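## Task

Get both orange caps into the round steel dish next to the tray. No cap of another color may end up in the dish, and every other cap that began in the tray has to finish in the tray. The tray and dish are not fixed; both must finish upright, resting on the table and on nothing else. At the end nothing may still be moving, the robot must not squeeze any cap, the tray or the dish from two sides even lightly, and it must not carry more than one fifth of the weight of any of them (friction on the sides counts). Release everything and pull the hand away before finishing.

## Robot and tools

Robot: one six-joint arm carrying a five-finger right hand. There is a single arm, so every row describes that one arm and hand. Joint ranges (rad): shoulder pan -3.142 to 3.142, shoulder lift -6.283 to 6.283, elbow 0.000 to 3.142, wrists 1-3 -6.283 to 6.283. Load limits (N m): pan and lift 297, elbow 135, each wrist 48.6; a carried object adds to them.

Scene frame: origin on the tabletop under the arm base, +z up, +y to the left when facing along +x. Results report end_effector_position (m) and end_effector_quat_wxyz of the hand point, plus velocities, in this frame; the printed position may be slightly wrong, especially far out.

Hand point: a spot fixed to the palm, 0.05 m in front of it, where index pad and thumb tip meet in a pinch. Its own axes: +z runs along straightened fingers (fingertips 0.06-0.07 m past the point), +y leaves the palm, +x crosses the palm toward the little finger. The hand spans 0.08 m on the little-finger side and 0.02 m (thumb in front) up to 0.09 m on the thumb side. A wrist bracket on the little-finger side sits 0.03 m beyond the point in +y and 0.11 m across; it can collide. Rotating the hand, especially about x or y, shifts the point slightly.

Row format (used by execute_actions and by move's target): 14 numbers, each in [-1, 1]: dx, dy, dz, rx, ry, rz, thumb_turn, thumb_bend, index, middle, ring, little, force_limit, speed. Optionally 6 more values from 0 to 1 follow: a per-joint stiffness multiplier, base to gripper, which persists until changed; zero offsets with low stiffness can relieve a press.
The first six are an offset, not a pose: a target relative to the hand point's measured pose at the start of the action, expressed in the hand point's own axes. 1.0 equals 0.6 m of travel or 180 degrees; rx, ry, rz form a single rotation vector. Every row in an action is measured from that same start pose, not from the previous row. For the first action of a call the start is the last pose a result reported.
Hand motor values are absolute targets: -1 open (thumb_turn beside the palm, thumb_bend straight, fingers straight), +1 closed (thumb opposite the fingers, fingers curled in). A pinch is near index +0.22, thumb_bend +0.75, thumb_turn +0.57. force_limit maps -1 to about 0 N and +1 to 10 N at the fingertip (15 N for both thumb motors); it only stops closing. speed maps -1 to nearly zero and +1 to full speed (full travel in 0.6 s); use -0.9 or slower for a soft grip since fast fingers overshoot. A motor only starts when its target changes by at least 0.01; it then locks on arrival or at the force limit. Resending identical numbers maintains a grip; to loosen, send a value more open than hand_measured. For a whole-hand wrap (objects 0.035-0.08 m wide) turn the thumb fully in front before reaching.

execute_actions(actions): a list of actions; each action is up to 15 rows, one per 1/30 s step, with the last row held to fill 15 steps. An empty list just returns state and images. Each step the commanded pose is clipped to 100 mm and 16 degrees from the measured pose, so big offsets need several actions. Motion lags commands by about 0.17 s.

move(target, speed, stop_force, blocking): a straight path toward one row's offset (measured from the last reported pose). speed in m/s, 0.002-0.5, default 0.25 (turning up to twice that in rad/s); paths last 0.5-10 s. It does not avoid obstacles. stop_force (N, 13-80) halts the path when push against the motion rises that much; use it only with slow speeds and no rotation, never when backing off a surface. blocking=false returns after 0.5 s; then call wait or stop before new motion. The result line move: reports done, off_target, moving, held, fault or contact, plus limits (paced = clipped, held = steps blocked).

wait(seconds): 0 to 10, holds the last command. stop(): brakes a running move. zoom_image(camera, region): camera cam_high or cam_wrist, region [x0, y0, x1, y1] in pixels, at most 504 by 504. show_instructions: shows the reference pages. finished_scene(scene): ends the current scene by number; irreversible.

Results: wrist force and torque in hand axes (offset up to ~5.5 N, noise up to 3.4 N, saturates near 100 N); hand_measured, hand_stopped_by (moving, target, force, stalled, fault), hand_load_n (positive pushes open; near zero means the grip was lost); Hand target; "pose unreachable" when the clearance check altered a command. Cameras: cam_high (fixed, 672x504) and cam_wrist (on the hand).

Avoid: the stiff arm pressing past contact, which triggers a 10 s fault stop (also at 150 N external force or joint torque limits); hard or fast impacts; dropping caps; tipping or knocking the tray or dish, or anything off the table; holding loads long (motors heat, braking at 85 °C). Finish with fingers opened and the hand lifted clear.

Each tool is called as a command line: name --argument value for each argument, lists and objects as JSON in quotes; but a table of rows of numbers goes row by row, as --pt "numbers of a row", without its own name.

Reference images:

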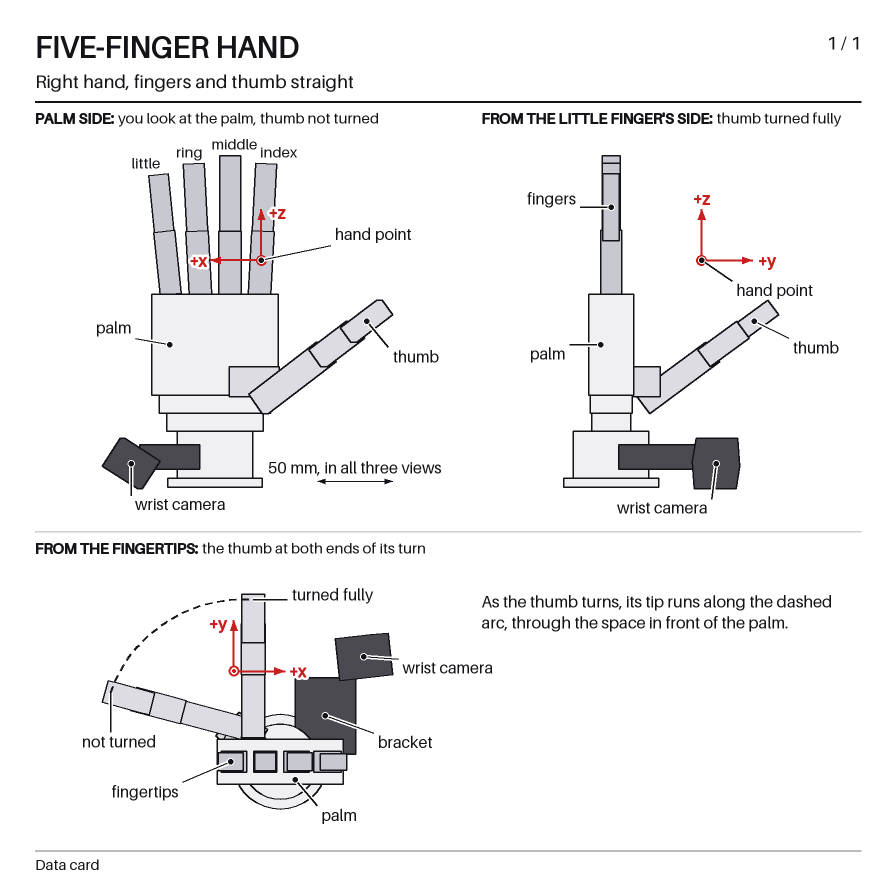

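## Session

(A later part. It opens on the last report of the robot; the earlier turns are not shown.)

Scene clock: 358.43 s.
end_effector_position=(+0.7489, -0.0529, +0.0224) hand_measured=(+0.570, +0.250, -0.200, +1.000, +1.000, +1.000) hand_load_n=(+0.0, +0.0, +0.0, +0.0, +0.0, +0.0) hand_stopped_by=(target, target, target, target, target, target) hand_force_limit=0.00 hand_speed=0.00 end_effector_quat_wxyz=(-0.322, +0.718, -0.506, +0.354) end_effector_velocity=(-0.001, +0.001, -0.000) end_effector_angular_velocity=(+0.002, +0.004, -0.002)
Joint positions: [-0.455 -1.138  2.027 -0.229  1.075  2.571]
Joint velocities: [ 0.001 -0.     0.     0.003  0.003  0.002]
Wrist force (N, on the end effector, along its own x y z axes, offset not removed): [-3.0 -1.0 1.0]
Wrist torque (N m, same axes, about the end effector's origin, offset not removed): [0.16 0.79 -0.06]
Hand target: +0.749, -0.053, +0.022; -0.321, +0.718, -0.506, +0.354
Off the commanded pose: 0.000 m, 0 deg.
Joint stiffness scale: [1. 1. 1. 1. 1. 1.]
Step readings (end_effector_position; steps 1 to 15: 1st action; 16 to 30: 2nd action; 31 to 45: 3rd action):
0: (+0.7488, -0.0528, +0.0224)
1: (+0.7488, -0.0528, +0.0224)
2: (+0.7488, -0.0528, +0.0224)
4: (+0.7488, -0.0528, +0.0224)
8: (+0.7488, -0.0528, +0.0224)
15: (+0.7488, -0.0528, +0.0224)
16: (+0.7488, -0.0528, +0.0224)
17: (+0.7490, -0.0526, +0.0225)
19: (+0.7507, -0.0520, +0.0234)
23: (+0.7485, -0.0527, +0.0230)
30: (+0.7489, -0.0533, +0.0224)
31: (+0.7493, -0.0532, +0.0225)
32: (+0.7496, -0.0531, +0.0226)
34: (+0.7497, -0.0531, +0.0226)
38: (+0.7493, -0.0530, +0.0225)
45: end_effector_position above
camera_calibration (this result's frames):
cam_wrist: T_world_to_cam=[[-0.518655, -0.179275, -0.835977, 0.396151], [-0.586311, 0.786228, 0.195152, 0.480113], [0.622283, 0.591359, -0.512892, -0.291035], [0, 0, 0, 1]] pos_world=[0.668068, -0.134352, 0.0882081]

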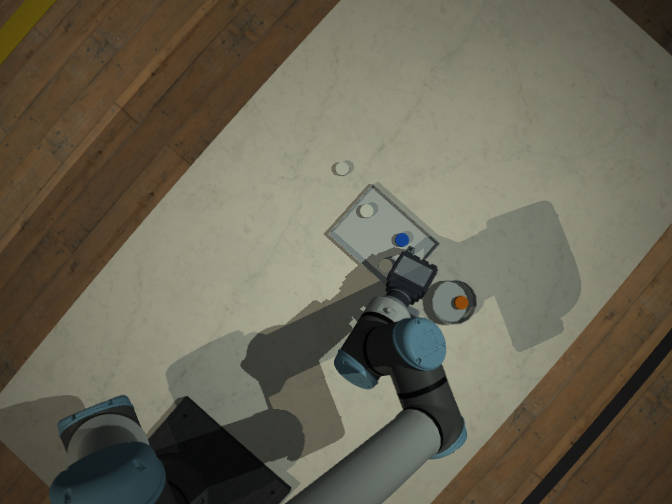

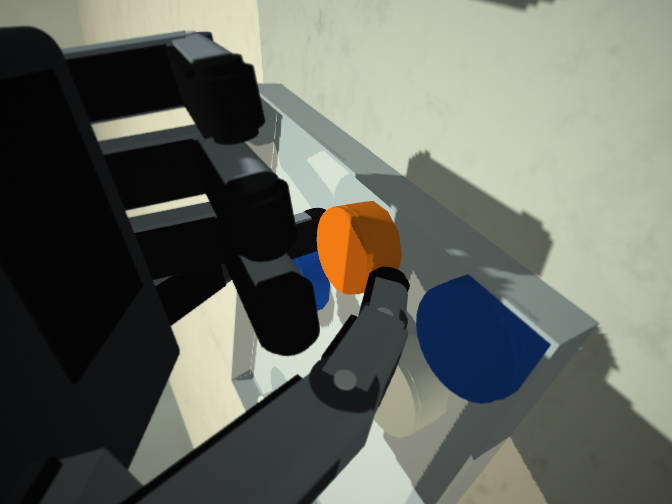

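There's no floor contact now, so I'll close the index.

execute_actions --actions '[[[0,0,0,0,0,0,0.57,0.25,0.4,1,1,1,0.0,-0.6]],[[0,0,0,0,0,0,0.57,0.25,0.4,1,1,1,0.0,-0.6]]]'

Scene clock: 361.60 s.
end_effector_position=(+0.7488, -0.0529, +0.0223) hand_measured=(+0.570, +0.248, -0.070, +1.000, +1.000, +1.000) hand_load_n=(-0.5, +4.0, +6.5, +0.0, +0.0, +0.0) hand_stopped_by=(target, target, force, target, target, target) hand_force_limit=0.00 hand_speed=-0.60 end_effector_quat_wxyz=(-0.321, +0.718, -0.506, +0.354) end_effector_velocity=(-0.000, +0.000, -0.000) end_effector_angular_velocity=(+0.002, +0.001, -0.001)
Joint positions: [-0.455 -1.138  2.027 -0.229  1.075  2.571]
Joint velocities: [ 0.     0.     0.    -0.     0.     0.002]
Wrist force (N, on the end effector, along its own x y z axes, offset not removed): [1.9 0.1 -1.2]
Wrist torque (N m, same axes, about the end effector's origin, offset not removed): [0.38 -0.06 0.41]
Hand target: +0.749, -0.053, +0.022; -0.321, +0.718, -0.506, +0.354
Off the commanded pose: 0.000 m, 0 deg.
Joint stiffness scale: [1. 1. 1. 1. 1. 1.]
Step readings (end_effector_position; steps 1 to 15: 1st action; 16 to 30: 2nd action):
0: (+0.7488, -0.0529, +0.0223)
1: (+0.7488, -0.0529, +0.0223)
2: (+0.7488, -0.0529, +0.0223)
4: (+0.7488, -0.0529, +0.0223)
8: (+0.7488, -0.0529, +0.0223)
15: (+0.7488, -0.0529, +0.0223)
16: (+0.7488, -0.0529, +0.0223)
17: (+0.7488, -0.0529, +0.0223)
19: (+0.7488, -0.0529, +0.0223)
23: (+0.7488, -0.0529, +0.0223)
30: end_effector_position above
camera_calibration (this result's frames):
cam_wrist: T_world_to_cam=[[-0.519066, -0.179122, -0.835755, 0.396358], [-0.586069, 0.786332, 0.195463, 0.479875], [0.622168, 0.591268, -0.513136, -0.290898], [0, 0, 0, 1]] pos_world=[0.667963, -0.134346, 0.0881901]

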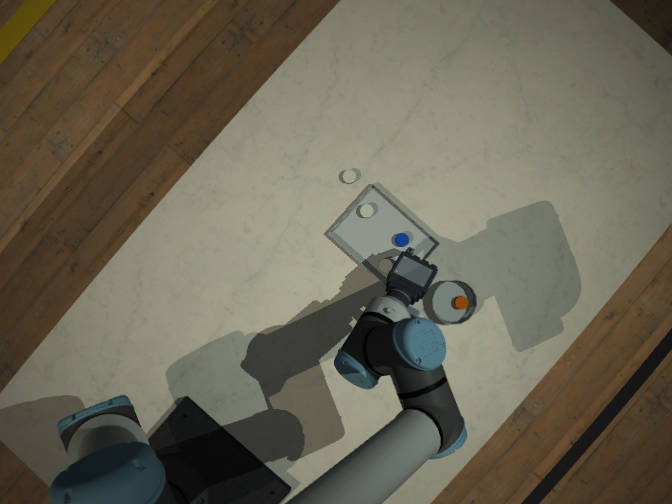

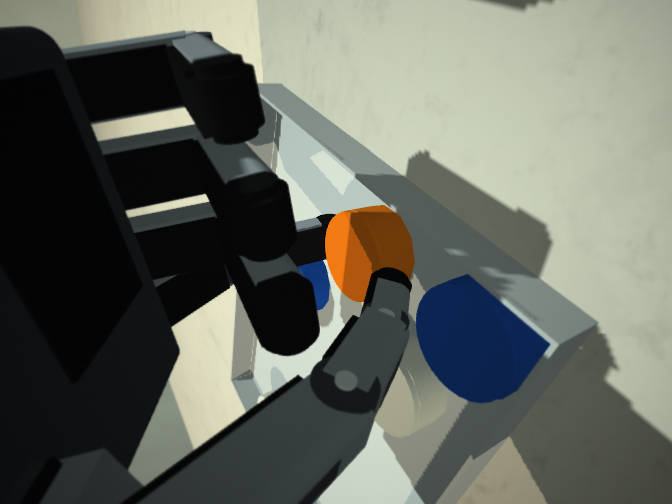

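move --target '[0.0160, -0.0752, -0.0499, 0, 0, 0, 0.57, 0.25, 0.4, 1, 1, 1, 0.0, -0.6]' --speed 0.05

Scene clock: 365.33 s.
end_effector_position=(+0.7473, -0.0519, +0.0756) hand_measured=(+0.570, +0.248, -0.070, +1.000, +1.000, +1.000) hand_load_n=(-0.5, +4.5, +6.5, +0.0, +0.0, +0.0) hand_stopped_by=(target, target, force, target, target, target) hand_force_limit=0.00 hand_speed=-0.60 end_effector_quat_wxyz=(-0.321, +0.718, -0.506, +0.353) end_effector_velocity=(-0.003, +0.002, -0.001) end_effector_angular_velocity=(+0.005, +0.009, +0.001)
Joint positions: [-0.455 -1.211  2.007 -0.133  1.075  2.571]
Joint velocities: [ 0.001  0.     0.     0.01  -0.     0.   ]
Wrist force (N, on the end effector, along its own x y z axes, offset not removed): [-3.7 -2.2 -0.1]
Wrist torque (N m, same axes, about the end effector's origin, offset not removed): [0.14 0.89 -0.30]
Hand target: +0.749, -0.052, +0.077; -0.321, +0.718, -0.506, +0.354
Off the commanded pose: 0.002 m, 0 deg.
Joint stiffness scale: [1. 1. 1. 1. 1. 1.]
move: done
camera_calibration (this result's frames):
cam_wrist: T_world_to_cam=[[-0.520159, -0.178557, -0.835196, 0.441087], [-0.585807, 0.786204, 0.196757, 0.467469], [0.621502, 0.591609, -0.513551, -0.262699], [0, 0, 0, 1]] pos_world=[0.66655, -0.133352, 0.141507]

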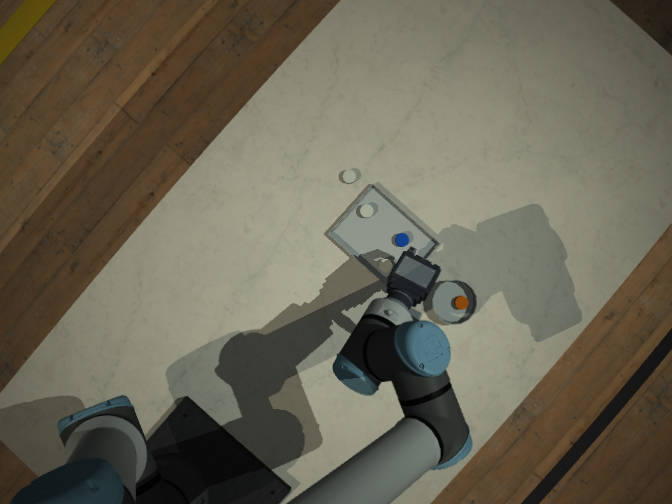

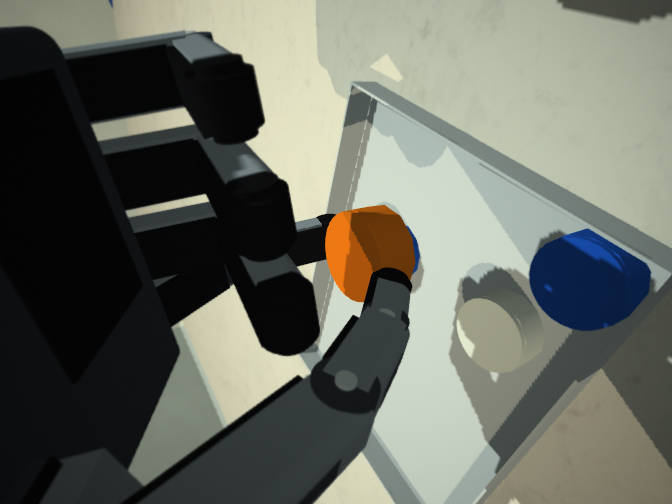

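move --target '[0.2324, 0.0530, -0.0190, 0, 0, 0, 0.57, 0.25, 0.4, 1, 1, 1, 0.0, -0.6]' --speed 0.15

Scene clock: 373.00 s.
end_effector_position=(+0.7534, -0.1936, +0.0803) hand_measured=(+0.570, +0.248, -0.070, +1.000, +1.000, +1.000) hand_load_n=(-0.5, +4.5, +6.5, +0.0, +0.0, +0.0) hand_stopped_by=(target, target, force, target, target, target) hand_force_limit=0.00 hand_speed=-0.60 end_effector_quat_wxyz=(-0.321, +0.717, -0.508, +0.353) end_effector_velocity=(+0.000, +0.002, +0.003) end_effector_angular_velocity=(+0.000, +0.002, +0.016)
Joint positions: [-0.659 -1.14   1.899 -0.012  0.921  2.417]
Joint velocities: [-0.001  0.    -0.007  0.017 -0.012 -0.015]
Wrist force (N, on the end effector, along its own x y z axes, offset not removed): [-0.4 2.1 -3.1]
Wrist torque (N m, same axes, about the end effector's origin, offset not removed): [0.83 0.51 0.22]
Hand target: +0.755, -0.195, +0.081; -0.321, +0.718, -0.506, +0.354
Off the commanded pose: 0.002 m, 0 deg.
Joint stiffness scale: [1. 1. 1. 1. 1. 1.]
move: done
camera_calibration (this result's frames):
cam_wrist: T_world_to_cam=[[-0.521497, -0.175856, -0.834935, 0.424402], [-0.583188, 0.787753, 0.198338, 0.579769], [0.622843, 0.590356, -0.513368, -0.181563], [0, 0, 0, 1]] pos_world=[0.672524, -0.274894, 0.146149]

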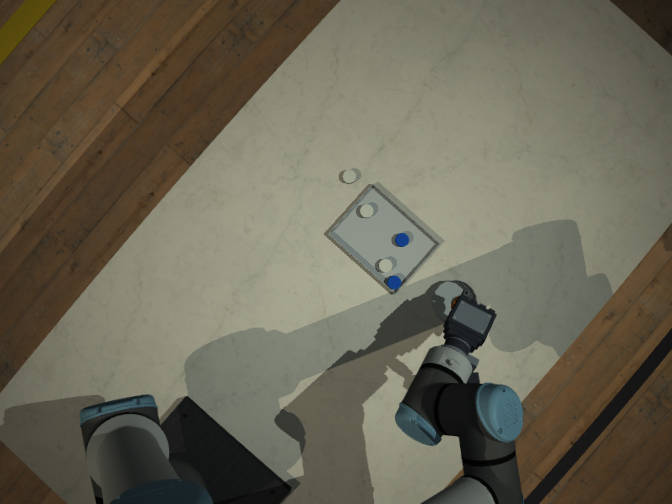

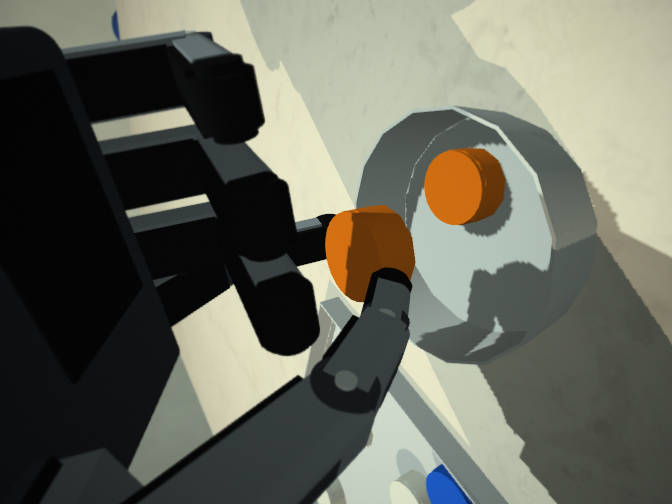

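move --target '[-0.0208, 0.0680, 0.0081, 0, 0, 0, 0.57, 0.25, 0.4, 1, 1, 1, 0.0, -0.6]' --speed 0.05 --stop_force 13

execute_actions --actions '[[[0,0,0,0,0,0,0.57,0.25,-0.4,1,1,1,0.0,-0.3]],[[0,0,0,0,0,0,0.57,0.25,-0.4,1,1,1,0.0,-0.3]]]'

move --target '[0.0291, -0.1368, -0.0908, 0, 0, 0, 0.57, 0.25, -0.4, 1, 1, 1, 0.0, -0.3]' --speed 0.15

Scene clock: 387.87 s.
end_effector_position=(+0.7359, -0.1923, +0.0437) hand_measured=(+0.570, +0.248, -0.070, +1.000, +1.000, +1.000) hand_load_n=(-0.5, +4.5, +6.5, +0.0, +0.0, +0.0) hand_stopped_by=(target, target, force, target, target, target) hand_force_limit=0.00 hand_speed=-0.60 end_effector_quat_wxyz=(-0.321, +0.717, -0.507, +0.354) end_effector_velocity=(+0.002, -0.002, +0.000) end_effector_angular_velocity=(-0.006, -0.007, +0.002)
Joint positions: [-0.677 -1.114  1.95  -0.08   0.908  2.402]
Joint velocities: [-0.     0.     0.    -0.009 -0.001 -0.002]
Wrist force (N, on the end effector, along its own x y z axes, offset not removed): [0.3 -1.5 -2.4]
Wrist torque (N m, same axes, about the end effector's origin, offset not removed): [0.20 0.34 0.23]
Hand target: +0.734, -0.192, +0.042; -0.321, +0.717, -0.508, +0.353
Off the commanded pose: 0.002 m, 0 deg.
Joint stiffness scale: [1. 1. 1. 1. 1. 1.]
move: done
camera_calibration (this result's frames):
cam_wrist: T_world_to_cam=[[-0.520579, -0.176736, -0.835321, 0.38409], [-0.583664, 0.787715, 0.197081, 0.576182], [0.623164, 0.590144, -0.513222, -0.190425], [0, 0, 0, 1]] pos_world=[0.654912, -0.273607, 0.109554]

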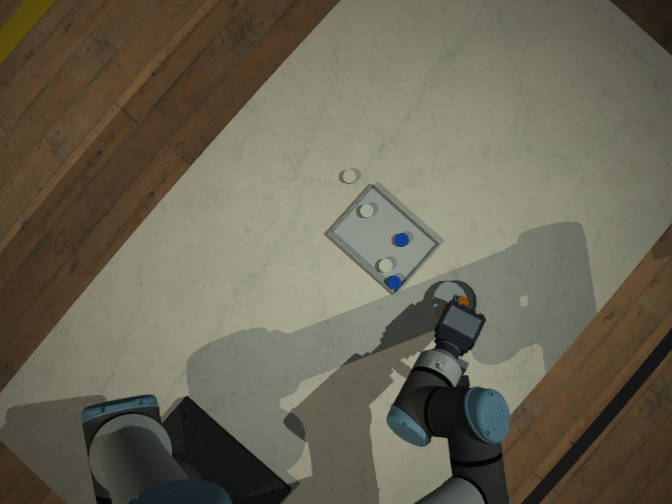

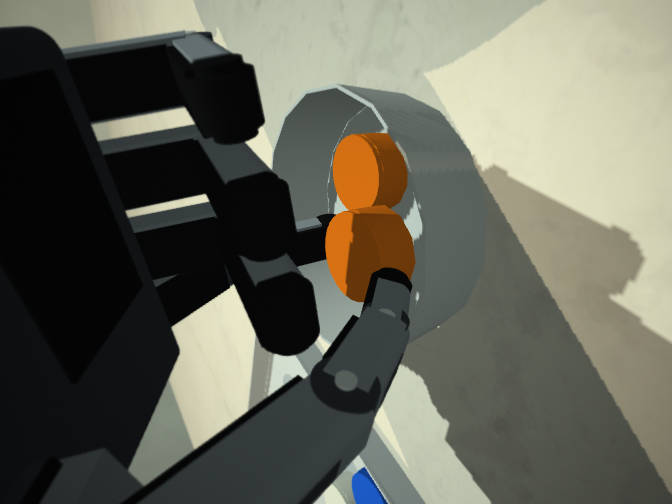

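Scene clock: 388.87 s.
end_effector_position=(+0.7359, -0.1924, +0.0437) hand_measured=(+0.570, +0.250, -0.400, +1.000, +1.000, +1.000) hand_load_n=(+0.0, +0.0, +0.0, +0.0, +0.0, +0.0) hand_stopped_by=(target, target, target, target, target, target) hand_force_limit=0.00 hand_speed=-0.30 end_effector_quat_wxyz=(-0.321, +0.717, -0.507, +0.354) end_effector_velocity=(+0.000, +0.001, -0.000) end_effector_angular_velocity=(+0.001, +0.001, +0.001)
Joint positions: [-0.677 -1.114  1.95  -0.081  0.908  2.402]
Joint velocities: [ 0.002  0.    -0.     0.     0.001  0.001]
Wrist force (N, on the end effector, along its own x y z axes, offset not removed): [-4.0 -1.2 1.1]
Wrist torque (N m, same axes, about the end effector's origin, offset not removed): [0.00 0.89 -0.05]
Hand target: +0.736, -0.192, +0.044; -0.321, +0.717, -0.507, +0.354
Off the commanded pose: 0.000 m, 0 deg.
Joint stiffness scale: [1. 1. 1. 1. 1. 1.]
Step readings (end_effector_position; steps 1 to 15: 1st action; 16 to 30: 2nd action):
0: (+0.7359, -0.1923, +0.0437)
1: (+0.7359, -0.1924, +0.0437)
2: (+0.7359, -0.1924, +0.0437)
4: (+0.7359, -0.1924, +0.0437)
8: (+0.7359, -0.1924, +0.0437)
15: (+0.7359, -0.1924, +0.0437)
16: (+0.7359, -0.1924, +0.0437)
17: (+0.7359, -0.1924, +0.0437)
19: (+0.7359, -0.1924, +0.0437)
23: (+0.7359, -0.1924, +0.0437)
30: end_effector_position above
camera_calibration (this result's frames):
cam_wrist: T_world_to_cam=[[-0.520308, -0.176971, -0.83544, 0.383899], [-0.583777, 0.787724, 0.19671, 0.576374], [0.623285, 0.590061, -0.513171, -0.190542], [0, 0, 0, 1]] pos_world=[0.654981, -0.273653, 0.109566]

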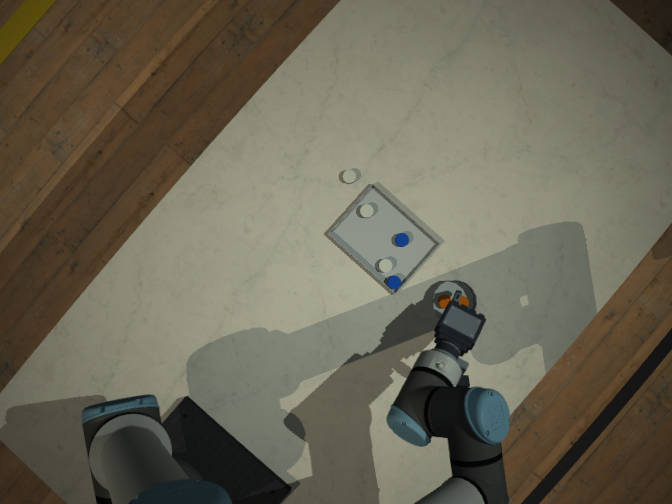

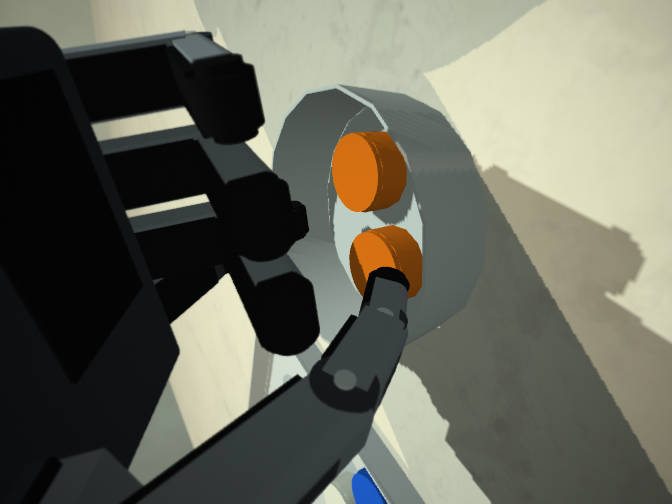

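Scene clock: 390.13 s.
end_effector_position=(+0.7348, -0.1908, +0.1428) hand_measured=(+0.570, +0.250, -0.400, +1.000, +1.000, +1.000) hand_load_n=(+0.0, +0.0, +0.0, +0.0, +0.0, +0.0) hand_stopped_by=(target, target, target, target, target, target) hand_force_limit=0.00 hand_speed=-0.30 end_effector_quat_wxyz=(-0.321, +0.717, -0.507, +0.354) end_effector_velocity=(-0.002, +0.002, -0.000) end_effector_angular_velocity=(+0.007, +0.008, +0.001)
Joint positions: [-0.677 -1.234  1.9    0.089  0.908  2.402]
Joint velocities: [ 0.    -0.    -0.     0.011 -0.    -0.001]
Wrist force (N, on the end effector, along its own x y z axes, offset not removed): [-4.8 1.6 -6.7]
Wrist torque (N m, same axes, about the end effector's origin, offset not removed): [0.87 1.06 -0.06]
Hand target: +0.736, -0.192, +0.144; -0.321, +0.717, -0.507, +0.354
Off the commanded pose: 0.002 m, 0 deg.
Joint stiffness scale: [1. 1. 1. 1. 1. 1.]
move: done
camera_calibration (this result's frames):
cam_wrist: T_world_to_cam=[[-0.520409, -0.176536, -0.83547, 0.466578], [-0.583581, 0.787785, 0.197049, 0.554814], [0.623384, 0.590111, -0.512993, -0.139964], [0, 0, 0, 1]] pos_world=[0.653842, -0.272111, 0.208686]

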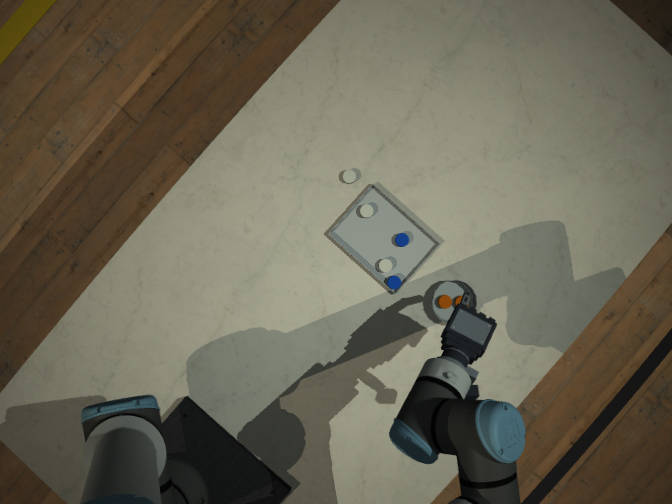

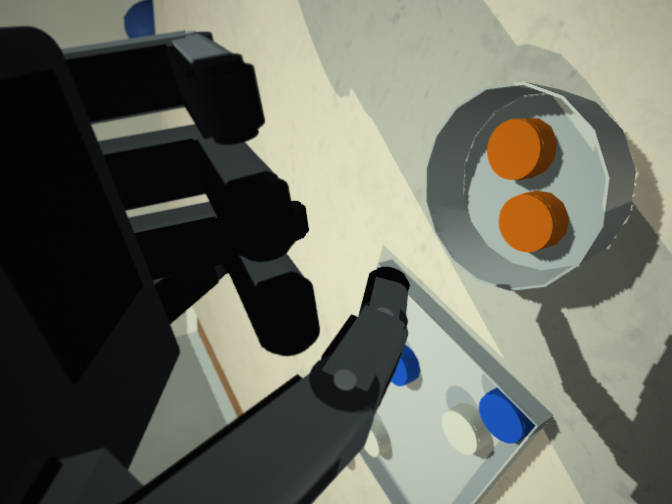

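Both orange caps are in the dish and the other caps are still in the tray.

finished_scene --scene 1

The scene is finished: the task was done.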